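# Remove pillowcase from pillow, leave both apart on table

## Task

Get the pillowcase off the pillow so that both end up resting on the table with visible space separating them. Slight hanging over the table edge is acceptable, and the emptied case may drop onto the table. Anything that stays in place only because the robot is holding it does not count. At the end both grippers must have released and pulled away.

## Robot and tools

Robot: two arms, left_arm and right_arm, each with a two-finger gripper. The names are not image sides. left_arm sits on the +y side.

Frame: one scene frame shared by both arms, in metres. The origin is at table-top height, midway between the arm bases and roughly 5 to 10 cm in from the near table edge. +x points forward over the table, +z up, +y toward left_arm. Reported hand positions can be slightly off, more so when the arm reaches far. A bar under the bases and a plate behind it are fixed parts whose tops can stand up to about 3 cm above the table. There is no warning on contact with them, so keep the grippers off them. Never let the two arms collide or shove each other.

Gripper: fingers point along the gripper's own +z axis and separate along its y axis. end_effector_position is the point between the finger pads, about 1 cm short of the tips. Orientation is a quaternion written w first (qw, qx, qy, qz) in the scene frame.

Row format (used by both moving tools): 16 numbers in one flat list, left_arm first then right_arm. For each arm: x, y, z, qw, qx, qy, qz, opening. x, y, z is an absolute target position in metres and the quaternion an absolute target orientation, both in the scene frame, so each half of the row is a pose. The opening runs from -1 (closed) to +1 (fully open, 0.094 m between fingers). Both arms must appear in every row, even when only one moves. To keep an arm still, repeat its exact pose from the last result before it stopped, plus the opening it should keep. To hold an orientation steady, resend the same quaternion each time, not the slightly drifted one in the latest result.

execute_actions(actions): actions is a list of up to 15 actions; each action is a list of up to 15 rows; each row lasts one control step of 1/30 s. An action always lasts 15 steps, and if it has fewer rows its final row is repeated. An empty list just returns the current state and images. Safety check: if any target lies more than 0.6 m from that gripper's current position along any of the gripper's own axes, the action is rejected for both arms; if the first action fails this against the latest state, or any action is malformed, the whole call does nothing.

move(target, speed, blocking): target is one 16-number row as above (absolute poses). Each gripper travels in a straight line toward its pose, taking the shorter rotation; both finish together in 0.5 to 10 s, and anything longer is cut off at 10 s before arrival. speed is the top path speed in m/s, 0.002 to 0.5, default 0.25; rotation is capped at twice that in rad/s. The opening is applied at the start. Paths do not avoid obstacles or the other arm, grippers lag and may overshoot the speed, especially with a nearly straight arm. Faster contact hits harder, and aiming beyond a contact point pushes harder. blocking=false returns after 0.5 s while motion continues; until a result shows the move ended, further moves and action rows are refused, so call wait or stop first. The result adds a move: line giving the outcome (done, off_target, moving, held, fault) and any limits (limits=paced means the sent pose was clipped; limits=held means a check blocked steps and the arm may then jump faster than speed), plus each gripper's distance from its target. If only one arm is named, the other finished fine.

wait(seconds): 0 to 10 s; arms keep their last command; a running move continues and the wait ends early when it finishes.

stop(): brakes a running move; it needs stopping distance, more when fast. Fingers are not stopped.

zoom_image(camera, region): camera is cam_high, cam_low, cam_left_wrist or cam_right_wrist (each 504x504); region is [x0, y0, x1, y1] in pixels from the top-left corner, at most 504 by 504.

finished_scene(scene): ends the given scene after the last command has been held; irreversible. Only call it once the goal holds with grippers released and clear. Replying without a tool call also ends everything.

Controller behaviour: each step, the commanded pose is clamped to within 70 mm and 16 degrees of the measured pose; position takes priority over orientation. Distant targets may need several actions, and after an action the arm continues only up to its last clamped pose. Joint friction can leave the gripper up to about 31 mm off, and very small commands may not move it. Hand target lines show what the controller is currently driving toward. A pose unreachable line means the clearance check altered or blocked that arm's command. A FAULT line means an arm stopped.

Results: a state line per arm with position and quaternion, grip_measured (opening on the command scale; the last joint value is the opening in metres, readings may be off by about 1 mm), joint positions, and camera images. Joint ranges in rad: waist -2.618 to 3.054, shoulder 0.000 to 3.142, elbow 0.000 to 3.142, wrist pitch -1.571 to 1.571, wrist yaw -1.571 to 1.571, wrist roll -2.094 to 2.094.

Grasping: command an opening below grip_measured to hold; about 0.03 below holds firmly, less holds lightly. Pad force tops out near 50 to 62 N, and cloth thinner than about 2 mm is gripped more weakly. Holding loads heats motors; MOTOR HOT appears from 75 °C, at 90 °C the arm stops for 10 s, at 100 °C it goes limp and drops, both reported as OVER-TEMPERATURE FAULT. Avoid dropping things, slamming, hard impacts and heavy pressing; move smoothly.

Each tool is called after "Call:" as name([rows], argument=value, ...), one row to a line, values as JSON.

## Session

Call:
execute_actions(actions=[])

Scene clock: 0.00 s.
left_arm: end_effector_position=(+0.2959, +0.4112, +0.3248) grip_measured=+1.000 end_effector_quat_wxyz=(+0.394, +0.024, +0.829, +0.396) | right_arm: end_effector_position=(+0.1221, -0.4933, +0.2995) grip_measured=+1.000 end_effector_quat_wxyz=(+0.179, +0.016, +0.957, -0.227)
Joint positions: left_arm=[-0.132  0.973  1.099 -0.66  -0.864  0.405  0.094] | right_arm=[-1.281  1.174  1.49  -1.341 -0.186 -1.135  0.094]
Joint velocities: left_arm=[ 0.007 -0.012  0.007  0.066 -0.022 -0.022  0.   ] | right_arm=[-0.007 -0.012  0.007  0.007  0.037  0.007  0.   ]
Motor temperatures (°C, as the motors report them): left_arm=[22 26 25 22 21 21] | right_arm=[21 27 26 23 23 24]
Hand target (left_arm): +0.296, +0.411, +0.325; +0.394, +0.024, +0.829, +0.396
Hand target (right_arm): +0.122, -0.493, +0.300; +0.179, +0.016, +0.957, -0.227

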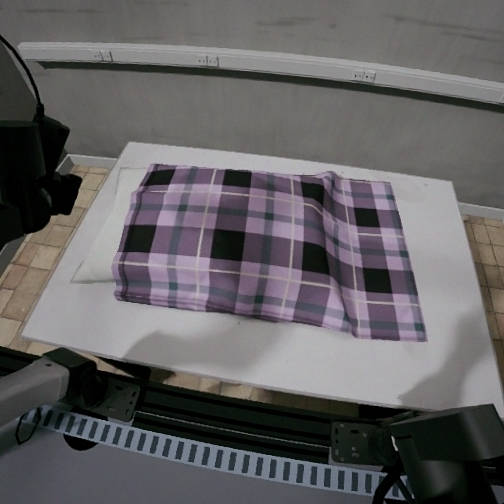

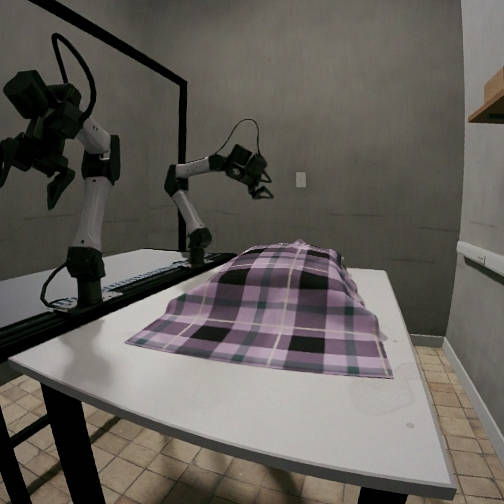

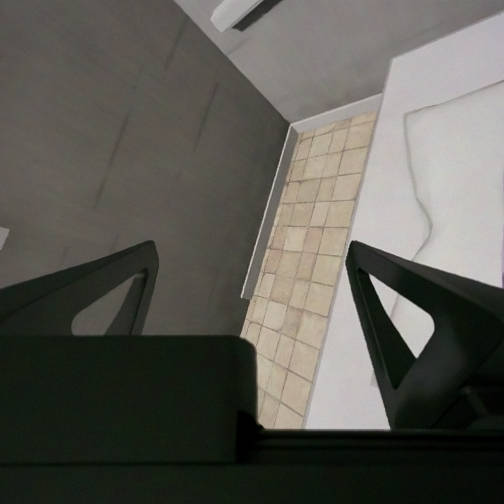

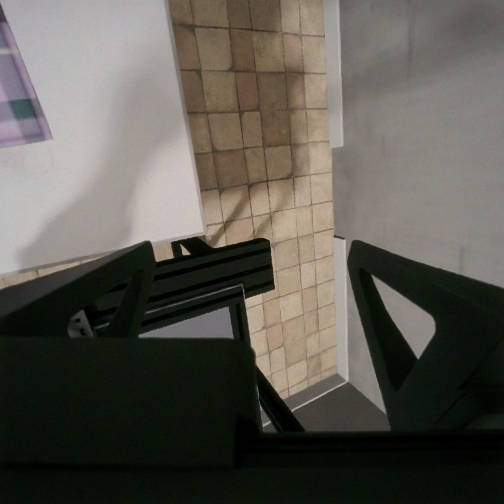

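Call:
move(target=[0.34,0.50,0.06,0.120,-0.230,0.857,-0.446,-0.1,0.33,-0.43,0.07,0.120,0.230,0.857,0.446,0.3], speed=0.25)

Scene clock: 5.00 s.
left_arm: end_effector_position=(+0.3330, +0.4969, +0.0563) grip_measured=-0.097 end_effector_quat_wxyz=(+0.112, -0.240, +0.855, -0.447) | right_arm: end_effector_position=(+0.3259, -0.4316, +0.0681) grip_measured=+0.302 end_effector_quat_wxyz=(+0.123, +0.232, +0.855, +0.447)
Joint positions: left_arm=[ 0.899  2.24   1.654 -1.37   0.877  0.516  0.042] | right_arm=[-0.909  2.247  1.583 -1.364 -0.917 -0.555  0.061]
Joint velocities: left_arm=[-0.017 -0.022  0.017 -0.037 -0.007 -0.022 -0.002] | right_arm=[-0.007 -0.027  0.007 -0.051 -0.007  0.037 -0.001]
Motor temperatures (°C, as the motors report them): left_arm=[22 27 26 23 21 21] | right_arm=[21 27 26 23 23 24]
Hand target (left_arm): +0.335, +0.499, +0.060; +0.117, -0.238, +0.853, -0.450
Hand target (right_arm): +0.331, -0.433, +0.071; +0.127, +0.231, +0.854, +0.448
Off the commanded pose (left_arm): 0.009 m, 1 deg.
Off the commanded pose (right_arm): 0.005 m, 0 deg.
move: done

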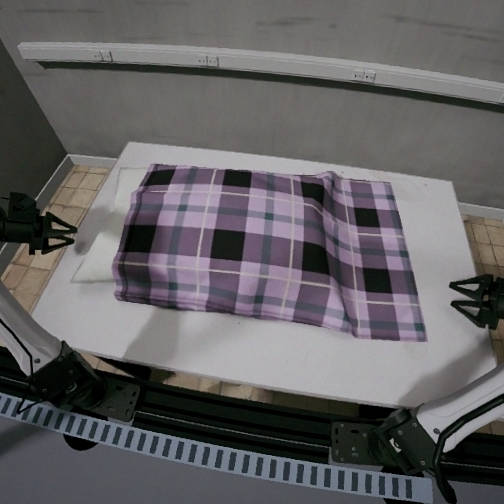

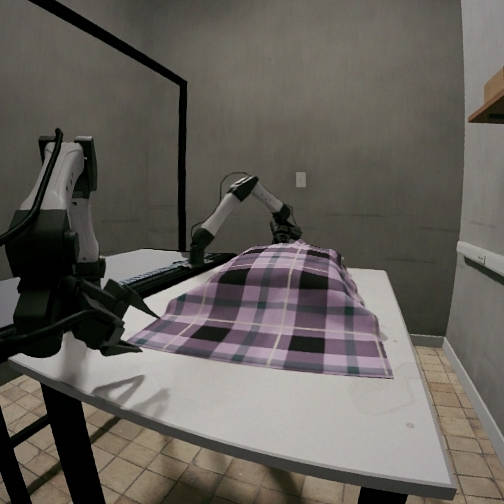

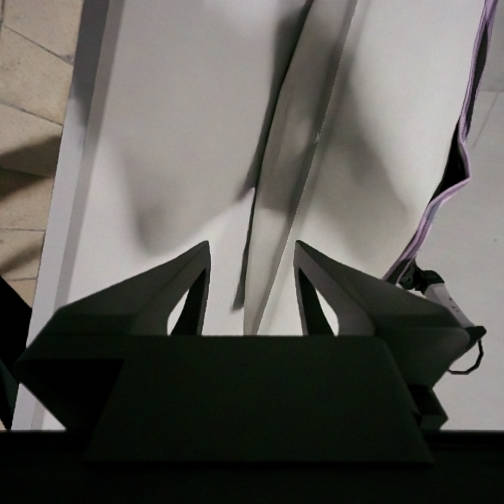

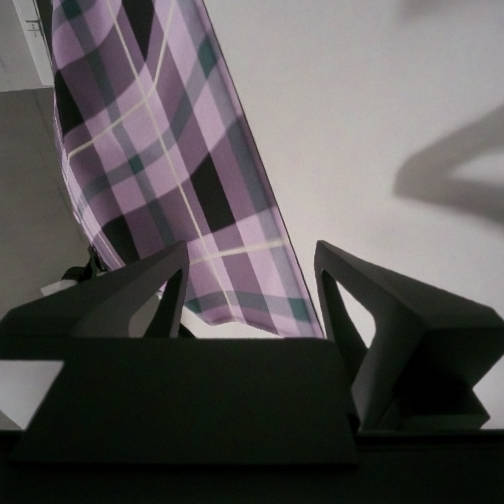

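Call:
move(target=[0.36,0.455,0.045,0.120,-0.230,0.857,-0.446,0.0,0.375,-0.375,0.04,0.120,0.230,0.857,0.446,0.3], speed=0.08)

Scene clock: 6.80 s.
left_arm: end_effector_position=(+0.3599, +0.4597, +0.0395) grip_measured=-0.003 end_effector_quat_wxyz=(+0.116, -0.230, +0.859, -0.442) | right_arm: end_effector_position=(+0.3735, -0.3752, +0.0405) grip_measured=+0.302 end_effector_quat_wxyz=(+0.110, +0.234, +0.853, +0.453)
Joint positions: left_arm=[ 0.782  2.197  1.524 -1.139  0.907  0.356  0.047] | right_arm=[-0.713  2.229  1.459 -1.038 -0.982 -0.252  0.061]
Joint velocities: left_arm=[-0.002 -0.002  0.012  0.037  0.037 -0.081  0.001] | right_arm=[-0.002 -0.002 -0.007 -0.081  0.022  0.007 -0.001]
Motor temperatures (°C, as the motors report them): left_arm=[22 28 26 23 22 21] | right_arm=[21 28 26 23 23 24]
Hand target (left_arm): +0.359, +0.455, +0.045; +0.119, -0.230, +0.857, -0.445
Hand target (right_arm): +0.375, -0.375, +0.040; +0.119, +0.229, +0.856, +0.447
Off the commanded pose (left_arm): 0.007 m, 1 deg.
Off the commanded pose (right_arm): 0.002 m, 2 deg.
move: done

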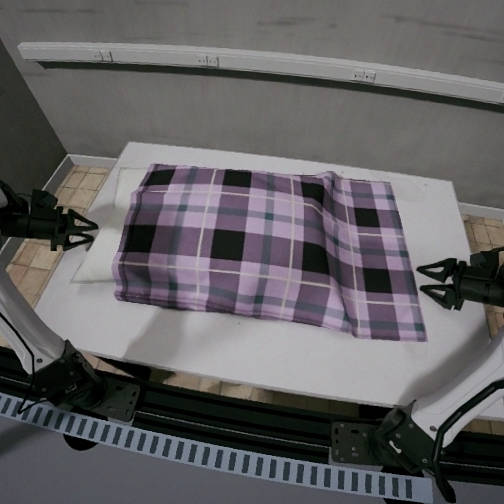

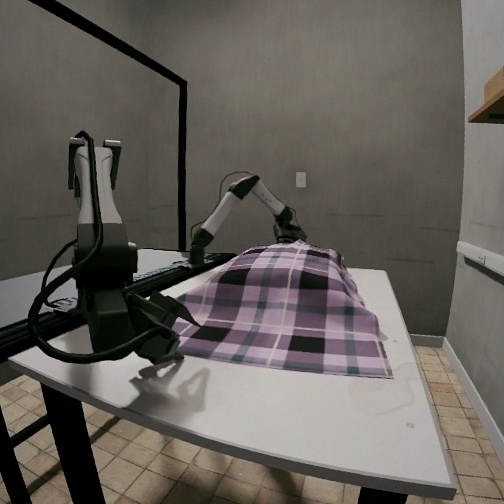

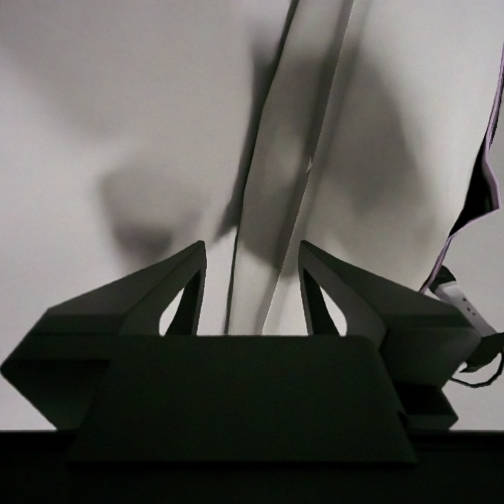

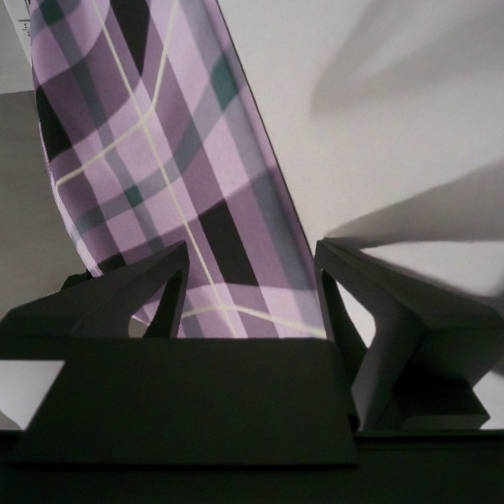

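Call:
move(target=[0.372,0.43,0.018,0.120,-0.230,0.857,-0.446,0.0,0.39,-0.335,0.028,0.120,0.230,0.857,0.446,0.3], speed=0.04)

Scene clock: 8.43 s.
left_arm: end_effector_position=(+0.3733, +0.4365, +0.0220) grip_measured=-0.003 end_effector_quat_wxyz=(+0.124, -0.234, +0.853, -0.449) | right_arm: end_effector_position=(+0.3940, -0.3405, +0.0402) grip_measured=+0.302 end_effector_quat_wxyz=(+0.130, +0.229, +0.848, +0.460)
Joint positions: left_arm=[ 0.72   2.188  1.422 -0.952  0.943  0.241  0.047] | right_arm=[-0.614  2.159  1.335 -0.786 -1.026 -0.055  0.061]
Joint velocities: left_arm=[ 0.002  0.007  0.012  0.022 -0.051 -0.022 -0.001] | right_arm=[ 0.007 -0.002  0.002  0.007 -0.037  0.081  0.   ]
Motor temperatures (°C, as the motors report them): left_arm=[22 28 26 23 22 21] | right_arm=[21 29 26 23 23 24]
Hand target (left_arm): +0.371, +0.430, +0.018; +0.119, -0.230, +0.857, -0.446
Hand target (right_arm): +0.390, -0.335, +0.028; +0.119, +0.229, +0.857, +0.447
Off the commanded pose (left_arm): 0.008 m, 1 deg.
Off the commanded pose (right_arm): 0.014 m, 2 deg.
move: off_target (right_arm)

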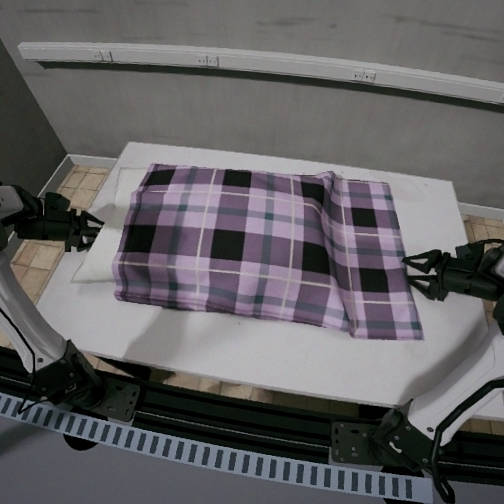

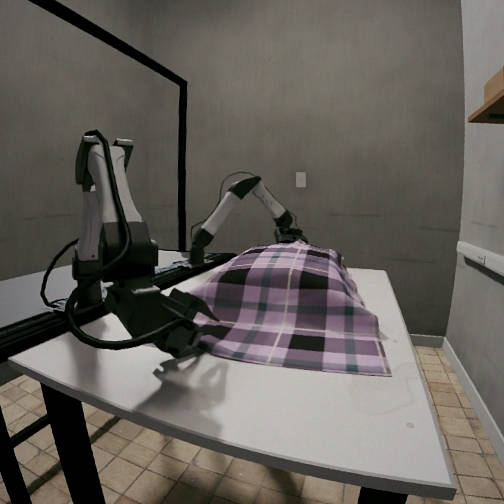

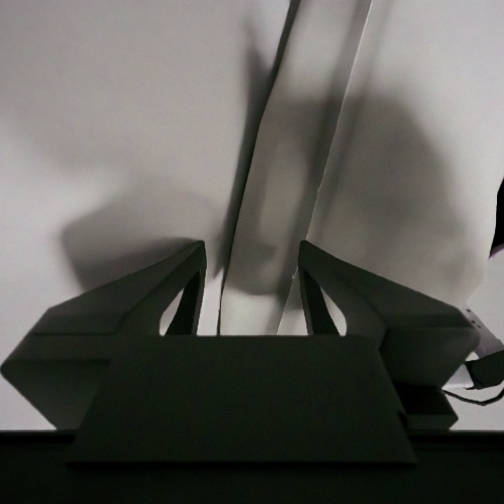

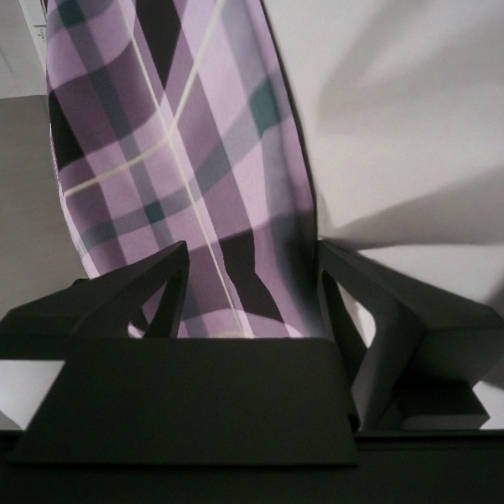

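Call:
execute_actions(actions=[])

Scene clock: 9.03 s.
left_arm: end_effector_position=(+0.3733, +0.4366, +0.0219) grip_measured=-0.003 end_effector_quat_wxyz=(+0.123, -0.235, +0.853, -0.450) | right_arm: end_effector_position=(+0.3941, -0.3405, +0.0402) grip_measured=+0.302 end_effector_quat_wxyz=(+0.130, +0.230, +0.847, +0.460)
Joint positions: left_arm=[ 0.72   2.188  1.422 -0.951  0.943  0.239  0.047] | right_arm=[-0.614  2.159  1.334 -0.784 -1.027 -0.05   0.061]
Joint velocities: left_arm=[ 0.002 -0.007 -0.007 -0.037  0.007  0.007 -0.   ] | right_arm=[ 0.007  0.002 -0.007 -0.022 -0.022  0.022  0.   ]
Motor temperatures (°C, as the motors report them): left_arm=[22 29 26 23 22 21] | right_arm=[21 29 26 23 23 24]
Hand target (left_arm): +0.371, +0.430, +0.018; +0.119, -0.230, +0.857, -0.446
Hand target (right_arm): +0.390, -0.335, +0.028; +0.119, +0.229, +0.857, +0.447
Off the commanded pose (left_arm): 0.008 m, 1 deg.
Off the commanded pose (right_arm): 0.014 m, 2 deg.

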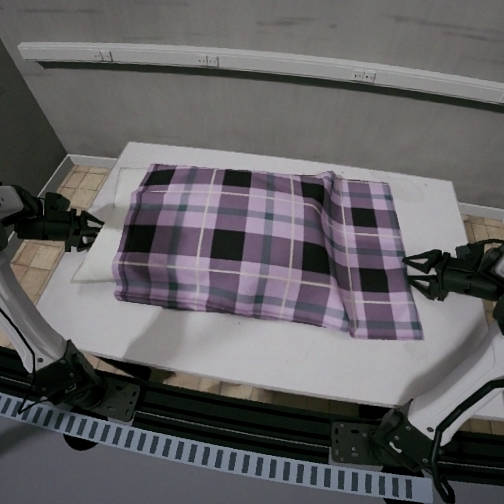

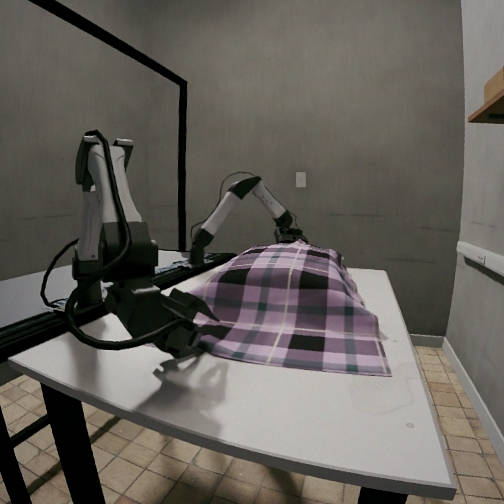

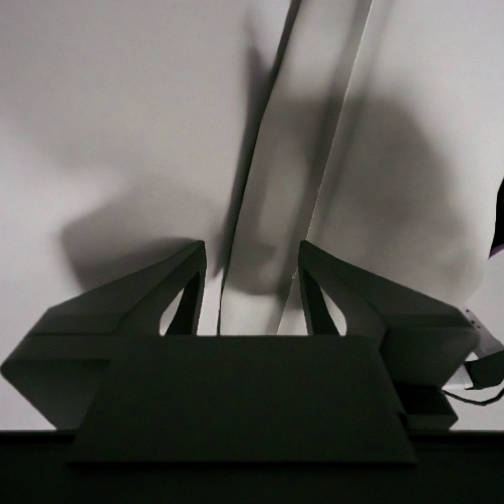

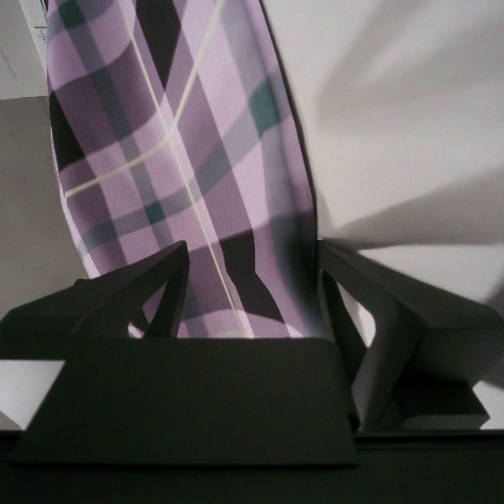

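Call:
move(target=[0.387,0.403,0.011, 0.120,-0.230,0.857,-0.446, 0.0,  0.395,-0.32,0.022, 0.120,0.230,0.857,0.446, 0.3], speed=0.05)

Scene clock: 10.23 s.
left_arm: end_effector_position=(+0.3917, +0.4127, +0.0218) grip_measured=-0.003 end_effector_quat_wxyz=(+0.134, -0.231, +0.850, -0.453) | right_arm: end_effector_position=(+0.4022, -0.3287, +0.0402) grip_measured=+0.302 end_effector_quat_wxyz=(+0.140, +0.226, +0.846, +0.463)
Joint positions: left_arm=[ 0.645  2.157  1.36  -0.796  0.966  0.107  0.047] | right_arm=[-0.579  2.139  1.293 -0.68  -1.039  0.023  0.061]
Joint velocities: left_arm=[-0.002 -0.007  0.007  0.007 -0.007 -0.066  0.001] | right_arm=[ 0.007 -0.007 -0.032  0.007 -0.037 -0.081 -0.001]
Motor temperatures (°C, as the motors report them): left_arm=[22 29 26 23 22 21] | right_arm=[21 30 26 23 23 24]
Hand target (left_arm): +0.386, +0.403, +0.011; +0.119, -0.229, +0.857, -0.446
Hand target (right_arm): +0.395, -0.320, +0.023; +0.119, +0.228, +0.857, +0.447
Off the commanded pose (left_arm): 0.015 m, 2 deg.
Off the commanded pose (right_arm): 0.021 m, 3 deg.
move: off_target (left_arm, right_arm)

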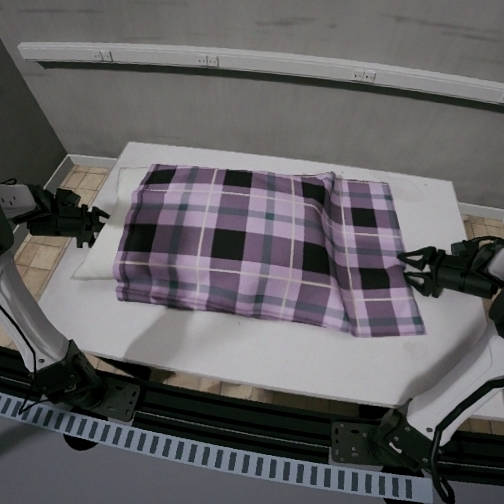

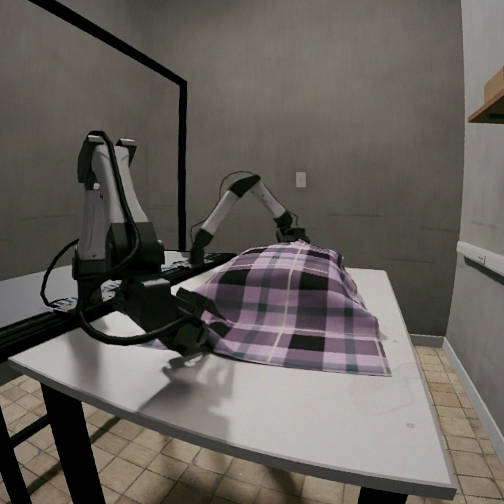

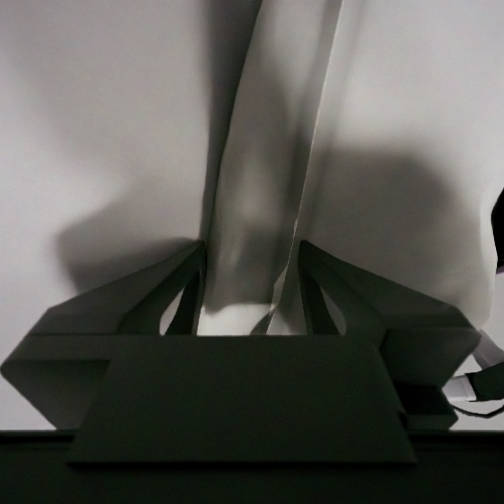

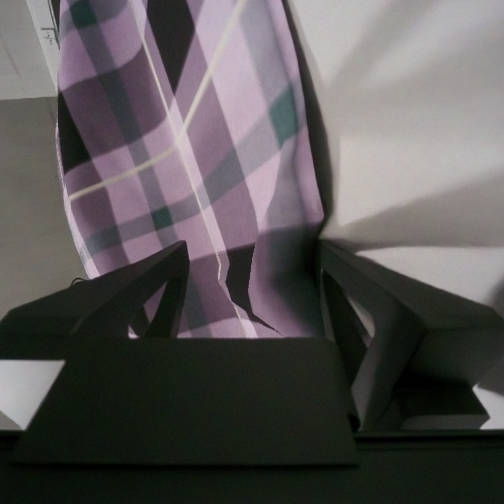

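Close both.

Call:
move(target=[0.387,0.403,0.011, 0.120,-0.230,0.857,-0.446, -1,  0.395,-0.32,0.022, 0.120,0.230,0.857,0.446, -1], speed=0.05)

Call:
move(target=[0.37,0.45,0.035, 0.120,-0.230,0.857,-0.446, -1,  0.38,-0.38,0.06, 0.120,0.230,0.857,0.446, -1], speed=0.06)

Scene clock: 11.20 s.
left_arm: end_effector_position=(+0.3923, +0.4113, +0.0175) grip_measured=-0.966 end_effector_quat_wxyz=(+0.135, -0.227, +0.855, -0.446) | right_arm: end_effector_position=(+0.3982, -0.3229, +0.0300) grip_measured=-0.971 end_effector_quat_wxyz=(+0.128, +0.225, +0.855, +0.449)
Joint positions: left_arm=[ 0.637  2.157  1.35  -0.772  0.951  0.104  0.002] | right_arm=[-0.561  2.138  1.271 -0.662 -1.001  0.031  0.001]
Joint velocities: left_arm=[-0.007 -0.012 -0.007 -0.022 -0.022 -0.037 -0.001] | right_arm=[ 0.002 -0.012 -0.012 -0.007 -0.022 -0.007  0.   ]
Motor temperatures (°C, as the motors report them): left_arm=[22 29 26 23 22 21] | right_arm=[21 30 26 23 23 24]
Hand target (left_arm): +0.387, +0.403, +0.011; +0.120, -0.230, +0.857, -0.445
Hand target (right_arm): +0.395, -0.320, +0.022; +0.119, +0.230, +0.857, +0.446
Off the commanded pose (left_arm): 0.012 m, 2 deg.
Off the commanded pose (right_arm): 0.009 m, 1 deg.
move: off_target (left_arm)

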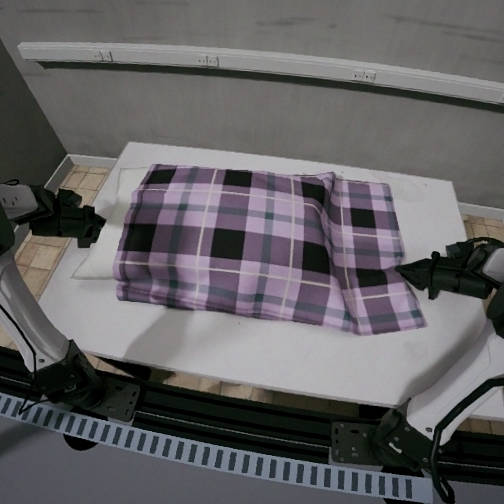

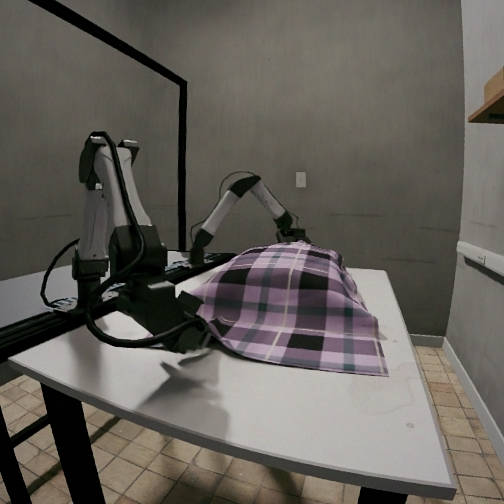

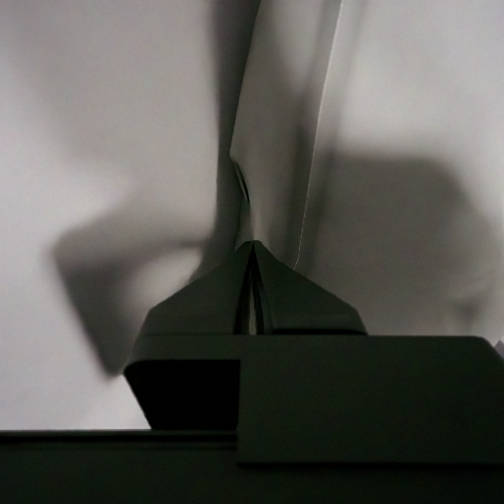

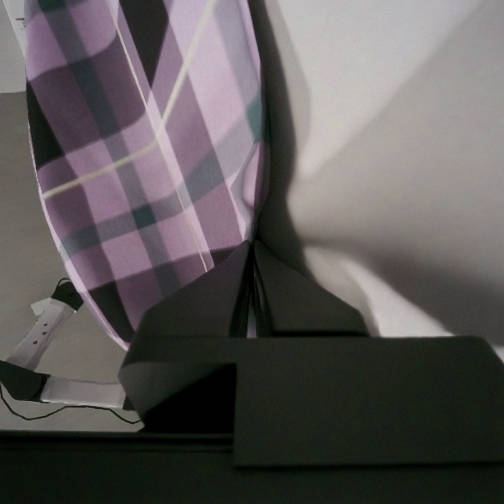

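Scene clock: 12.80 s.
left_arm: end_effector_position=(+0.3699, +0.4423, +0.0341) grip_measured=-0.966 end_effector_quat_wxyz=(+0.117, -0.229, +0.854, -0.451) | right_arm: end_effector_position=(+0.3791, -0.3663, +0.0608) grip_measured=-0.971 end_effector_quat_wxyz=(+0.112, +0.227, +0.853, +0.457)
Joint positions: left_arm=[ 0.735  2.191  1.479 -1.057  0.935  0.293  0.002] | right_arm=[-0.69   2.187  1.476 -1.072 -0.996 -0.23   0.001]
Joint velocities: left_arm=[-0.002 -0.002  0.002 -0.037  0.051 -0.022  0.001] | right_arm=[ 0.007  0.012 -0.002 -0.066 -0.066  0.022  0.   ]
Motor temperatures (°C, as the motors report them): left_arm=[22 30 26 23 22 21] | right_arm=[21 30 26 23 23 24]
Hand target (left_arm): +0.371, +0.450, +0.035; +0.121, -0.230, +0.856, -0.446
Hand target (right_arm): +0.380, -0.380, +0.060; +0.121, +0.231, +0.857, +0.445
Off the commanded pose (left_arm): 0.008 m, 1 deg.
Off the commanded pose (right_arm): 0.014 m, 2 deg.
move: off_target (right_arm)

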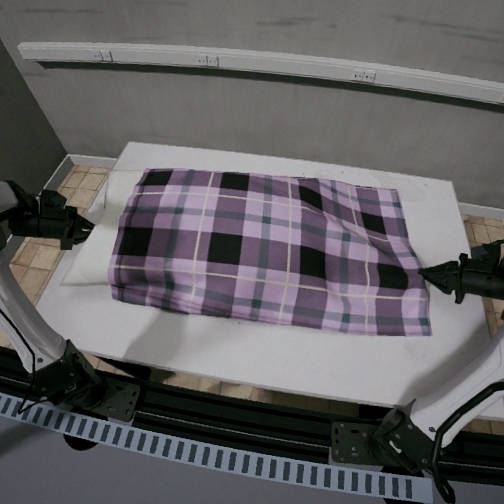

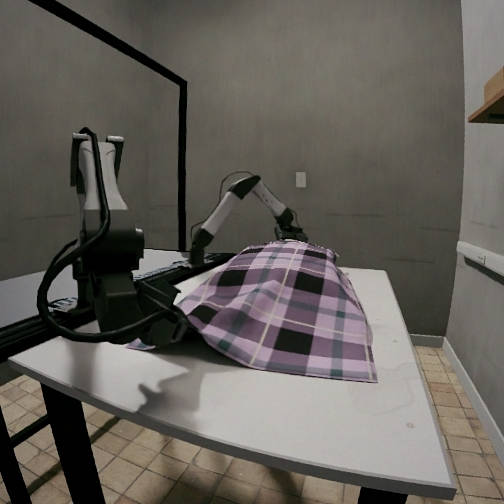

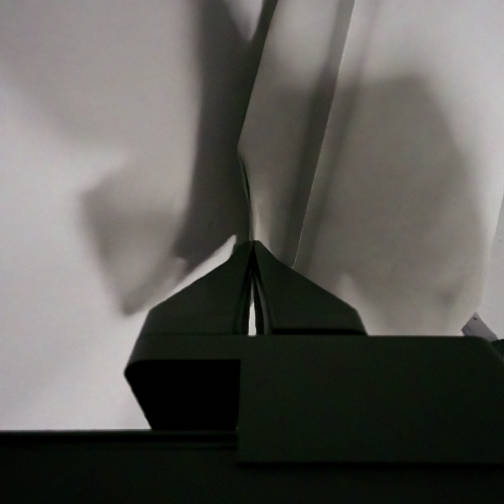

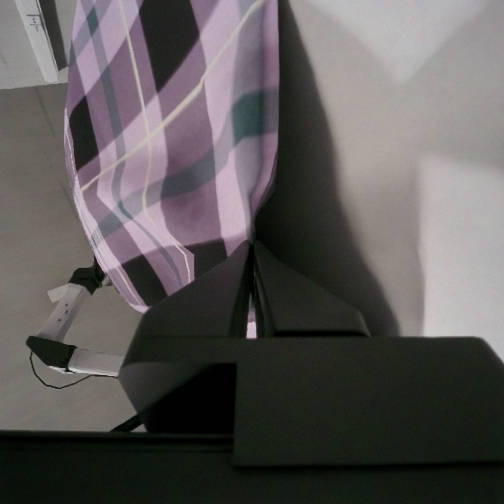

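Call:
move(target=[0.35,0.51,0.04, 0.120,-0.230,0.857,-0.446, -1,  0.35,-0.50,0.16, 0.117,0.321,0.883,0.321, -1], speed=0.08)

Call:
move(target=[0.35,0.51,0.04, 0.120,-0.230,0.857,-0.446, -1,  0.32,-0.58,0.40, 0.2,0.35,0.9,0.1, -1], speed=0.09)

Scene clock: 16.67 s.
left_arm: end_effector_position=(+0.3502, +0.5030, +0.0370) grip_measured=-0.966 end_effector_quat_wxyz=(+0.114, -0.229, +0.856, -0.449) | right_arm: end_effector_position=(+0.3525, -0.4858, +0.1591) grip_measured=-0.971 end_effector_quat_wxyz=(+0.115, +0.311, +0.884, +0.331)
Joint positions: left_arm=[ 0.878  2.334  1.736 -1.348  0.887  0.516  0.002] | right_arm=[-0.899  2.216  2.057 -1.577 -0.73  -0.23   0.001]
Joint velocities: left_arm=[ 0.012 -0.007 -0.002  0.051  0.007  0.066 -0.002] | right_arm=[-0.012  0.002  0.002  0.007 -0.007 -0.022 -0.   ]
Motor temperatures (°C, as the motors report them): left_arm=[22 31 27 23 22 21] | right_arm=[21 32 27 23 23 24]
Hand target (left_arm): +0.351, +0.510, +0.040; +0.121, -0.230, +0.856, -0.447
Hand target (right_arm): +0.349, -0.498, +0.160; +0.119, +0.322, +0.884, +0.318
Off the commanded pose (left_arm): 0.008 m, 1 deg.
Off the commanded pose (right_arm): 0.014 m, 2 deg.
joint sent to its limit (right arm) — the command would take joint 4 (wrist pitch) past its lower limit, so that joint was sent only as far as its limit.
move: off_target (right_arm)

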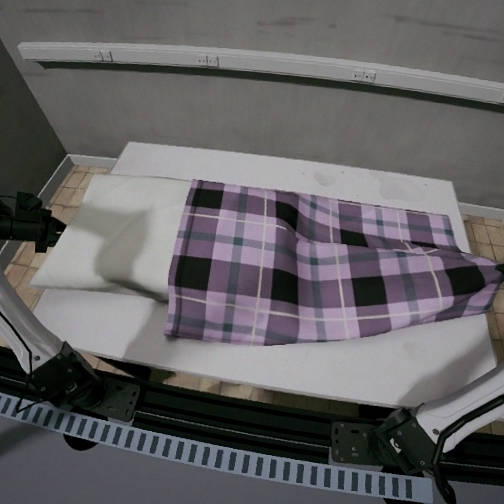

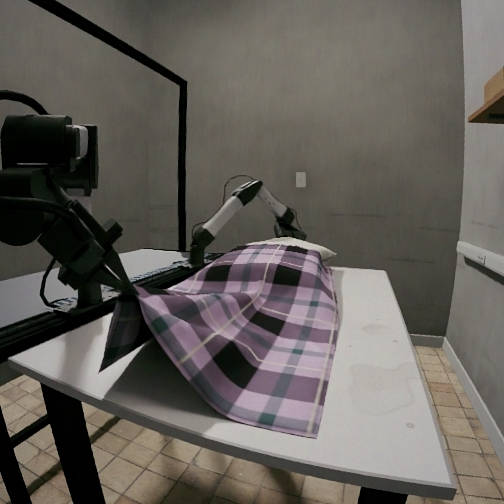

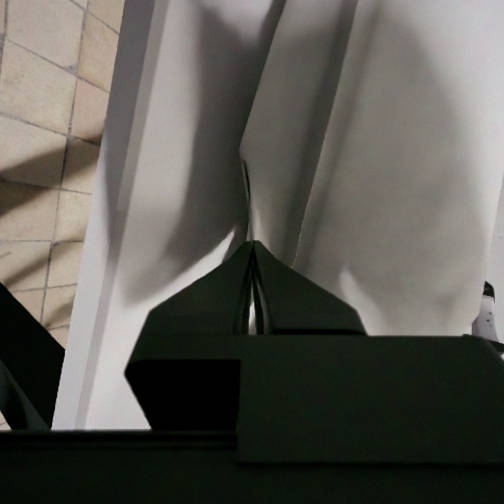

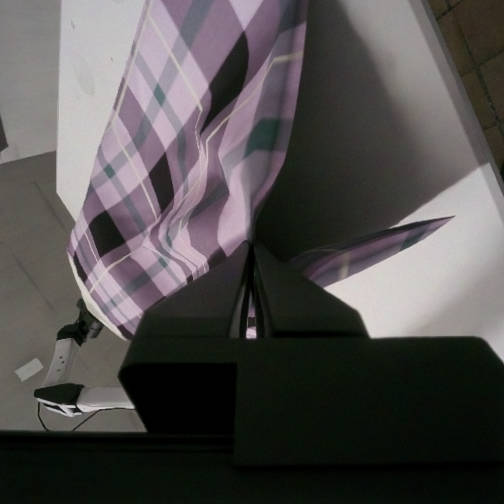

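Scene clock: 20.13 s.
left_arm: end_effector_position=(+0.3497, +0.5032, +0.0365) grip_measured=-0.966 end_effector_quat_wxyz=(+0.113, -0.228, +0.857, -0.448) | right_arm: end_effector_position=(+0.3218, -0.5720, +0.3961) grip_measured=-0.971 end_effector_quat_wxyz=(+0.403, +0.350, +0.845, +0.042)
Joint positions: left_arm=[ 0.878  2.334  1.736 -1.348  0.883  0.519  0.002] | right_arm=[-1.025  2.062  2.767 -1.574 -0.507  0.016  0.001]
Joint velocities: left_arm=[-0.002 -0.012  0.007  0.051 -0.007  0.022  0.001] | right_arm=[-0.007 -0.017  0.012  0.051  0.051 -0.037  0.001]
Motor temperatures (°C, as the motors report them): left_arm=[22 32 27 23 22 21] | right_arm=[21 33 28 23 23 24]
Hand target (left_arm): +0.350, +0.510, +0.040; +0.120, -0.230, +0.857, -0.446
Hand target (right_arm): +0.318, -0.577, +0.399; +0.406, +0.358, +0.840, +0.035
Off the commanded pose (left_arm): 0.008 m, 1 deg.
Off the commanded pose (right_arm): 0.009 m, 25 deg; orientation clipped at the last step of the last action.
joint sent to its limit (right arm) — the command would take joint 4 (wrist pitch) past its lower limit, so that joint was sent only as far as its limit.
move: off_target (right_arm); limits=paced

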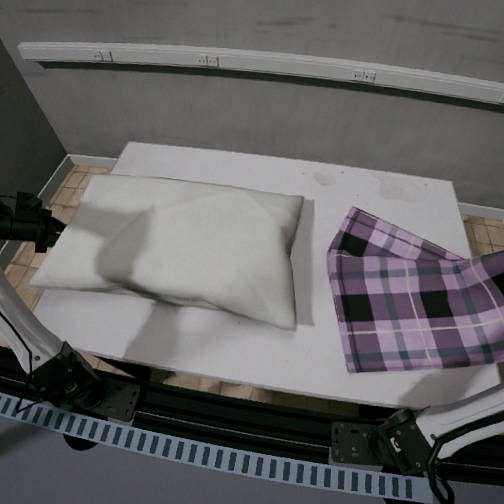

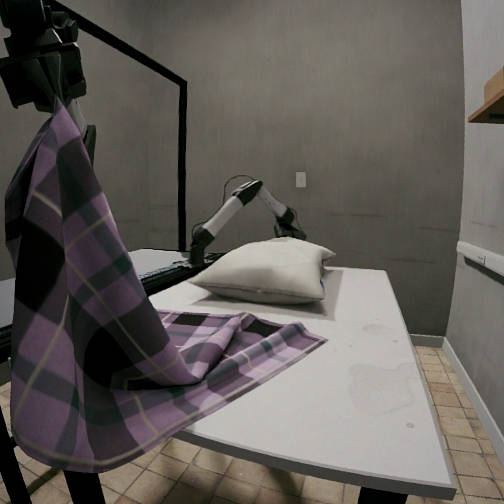

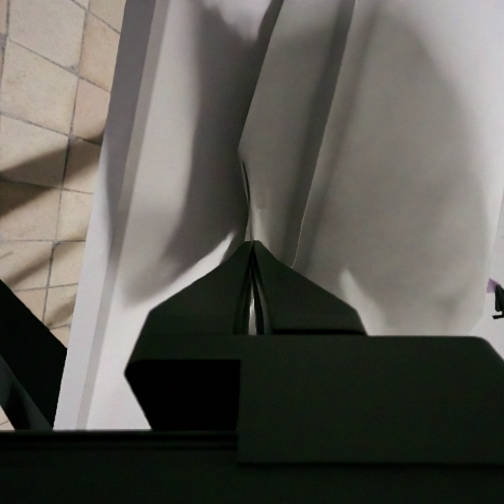

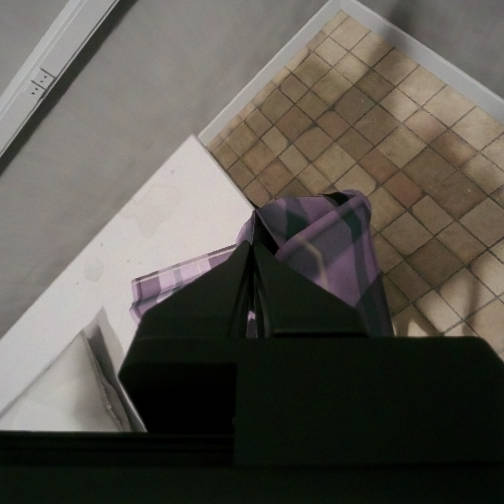

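Call:
move(target=[0.35,0.51,0.04, 0.120,-0.230,0.857,-0.446, 0.4,  0.30,-0.63,0.46, 0.45,0.35,0.82,0.04, -1], speed=0.1)

Call:
move(target=[0.30,0.55,0.15, 0.120,-0.230,0.857,-0.446, 0.5,  0.33,-0.38,0.40, 0.3,0.3,0.9,0.05, -1], speed=0.15)

Scene clock: 21.83 s.
left_arm: end_effector_position=(+0.3486, +0.5055, +0.0363) grip_measured=+0.397 end_effector_quat_wxyz=(+0.115, -0.231, +0.857, -0.447) | right_arm: end_effector_position=(+0.3007, -0.6242, +0.4465) grip_measured=-0.971 end_effector_quat_wxyz=(+0.509, +0.357, +0.783, +0.018)
Joint positions: left_arm=[ 0.885  2.334  1.736 -1.347  0.883  0.519  0.066] | right_arm=[-1.168  2.092  2.85  -1.394 -0.631  0.087  0.001]
Joint velocities: left_arm=[-0.002 -0.007  0.002 -0.066  0.051 -0.037  0.   ] | right_arm=[-0.002 -0.017  0.002 -0.007  0.066 -0.022  0.   ]
Motor temperatures (°C, as the motors report them): left_arm=[22 33 27 23 22 21] | right_arm=[21 34 28 24 23 24]
Hand target (left_arm): +0.350, +0.510, +0.040; +0.120, -0.230, +0.857, -0.446
Hand target (right_arm): +0.300, -0.628, +0.459; +0.529, +0.348, +0.774, +0.008
Off the commanded pose (left_arm): 0.006 m, 1 deg.
Off the commanded pose (right_arm): 0.015 m, 8 deg.
elbow stopped short (right arm): the move would have taken joint 3 (elbow) straighter than the controller allows; a more bent joint 3 avoids this.
move: off_target (right_arm)

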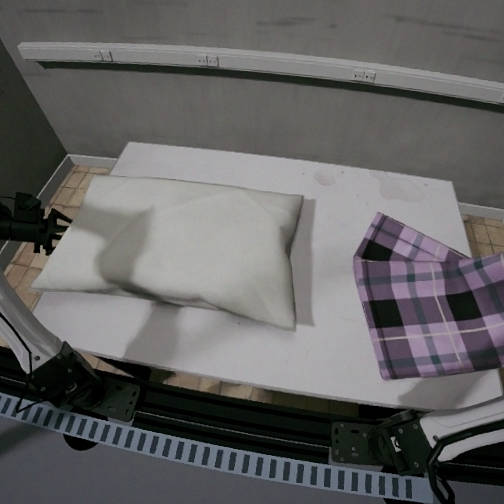

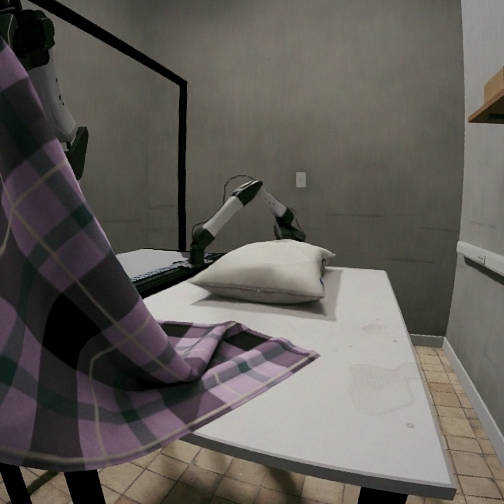

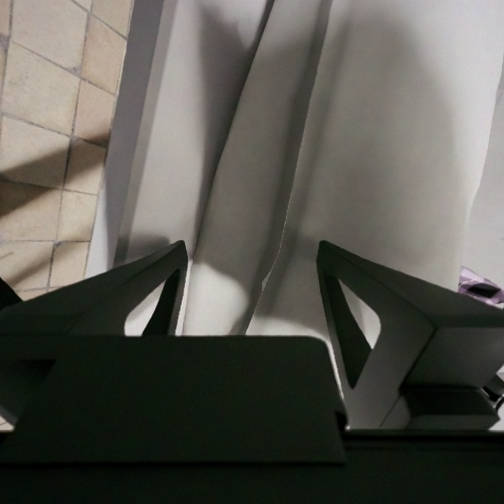

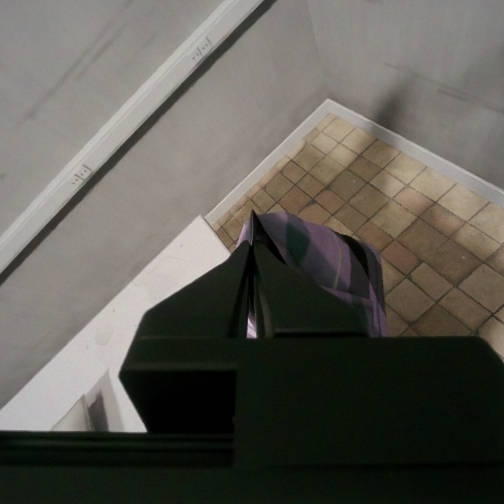

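Scene clock: 24.03 s.
left_arm: end_effector_position=(+0.3072, +0.5552, +0.1454) grip_measured=+0.497 end_effector_quat_wxyz=(+0.193, -0.267, +0.861, -0.388) | right_arm: end_effector_position=(+0.3338, -0.3844, +0.3973) grip_measured=-0.971 end_effector_quat_wxyz=(+0.334, +0.297, +0.893, +0.056)
Joint positions: left_arm=[ 1.051  2.092  1.824 -1.546  0.863  0.543  0.07 ] | right_arm=[-0.534  1.663  2.334 -1.574 -0.23   0.251  0.001]
Joint velocities: left_arm=[-0.007  0.002 -0.012 -0.022 -0.095 -0.022  0.002] | right_arm=[-0.017  0.002 -0.007  0.007 -0.022  0.037  0.   ]
Motor temperatures (°C, as the motors report them): left_arm=[22 34 27 23 22 21] | right_arm=[21 34 28 25 23 24]
Hand target (left_arm): +0.302, +0.552, +0.149; +0.189, -0.273, +0.859, -0.389
Hand target (right_arm): +0.329, -0.382, +0.399; +0.334, +0.300, +0.892, +0.054
Off the commanded pose (left_arm): 0.010 m, 12 deg.
Off the commanded pose (right_arm): 0.006 m, 4 deg.
joint sent to its limit (left arm) — the command would take joint 4 (wrist pitch) past its lower limit, so that joint was sent only as far as its limit.
joint sent to its limit (right arm) — the command would take joint 4 (wrist pitch) past its lower limit, so that joint was sent only as far as its limit.
move: off_target (left_arm, right_arm)

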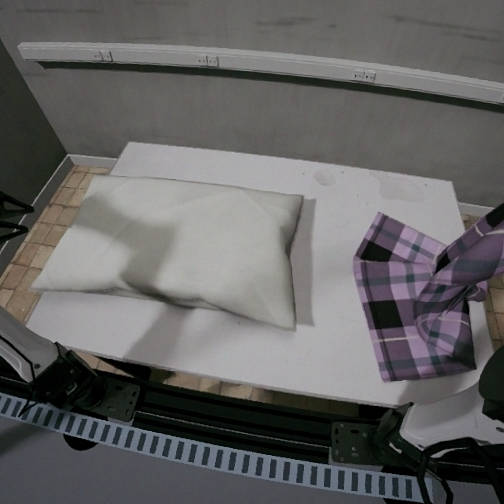

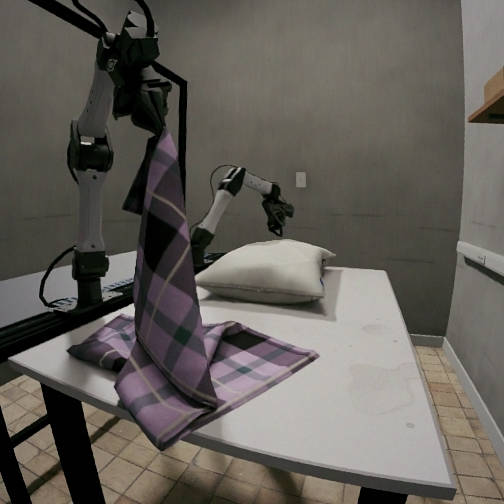

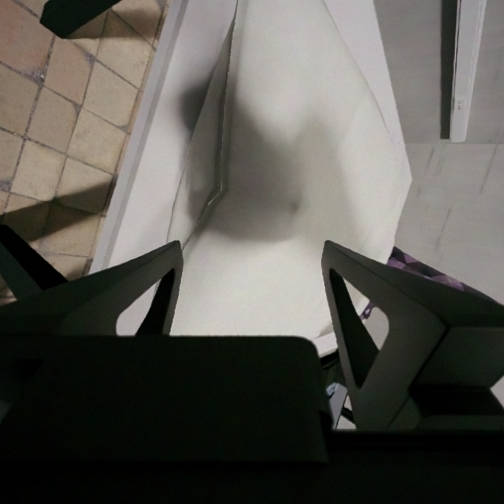

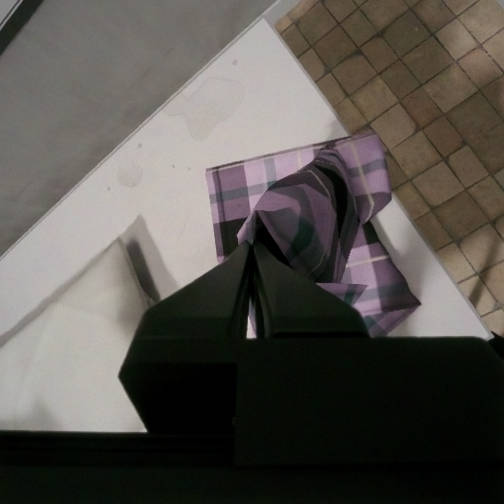

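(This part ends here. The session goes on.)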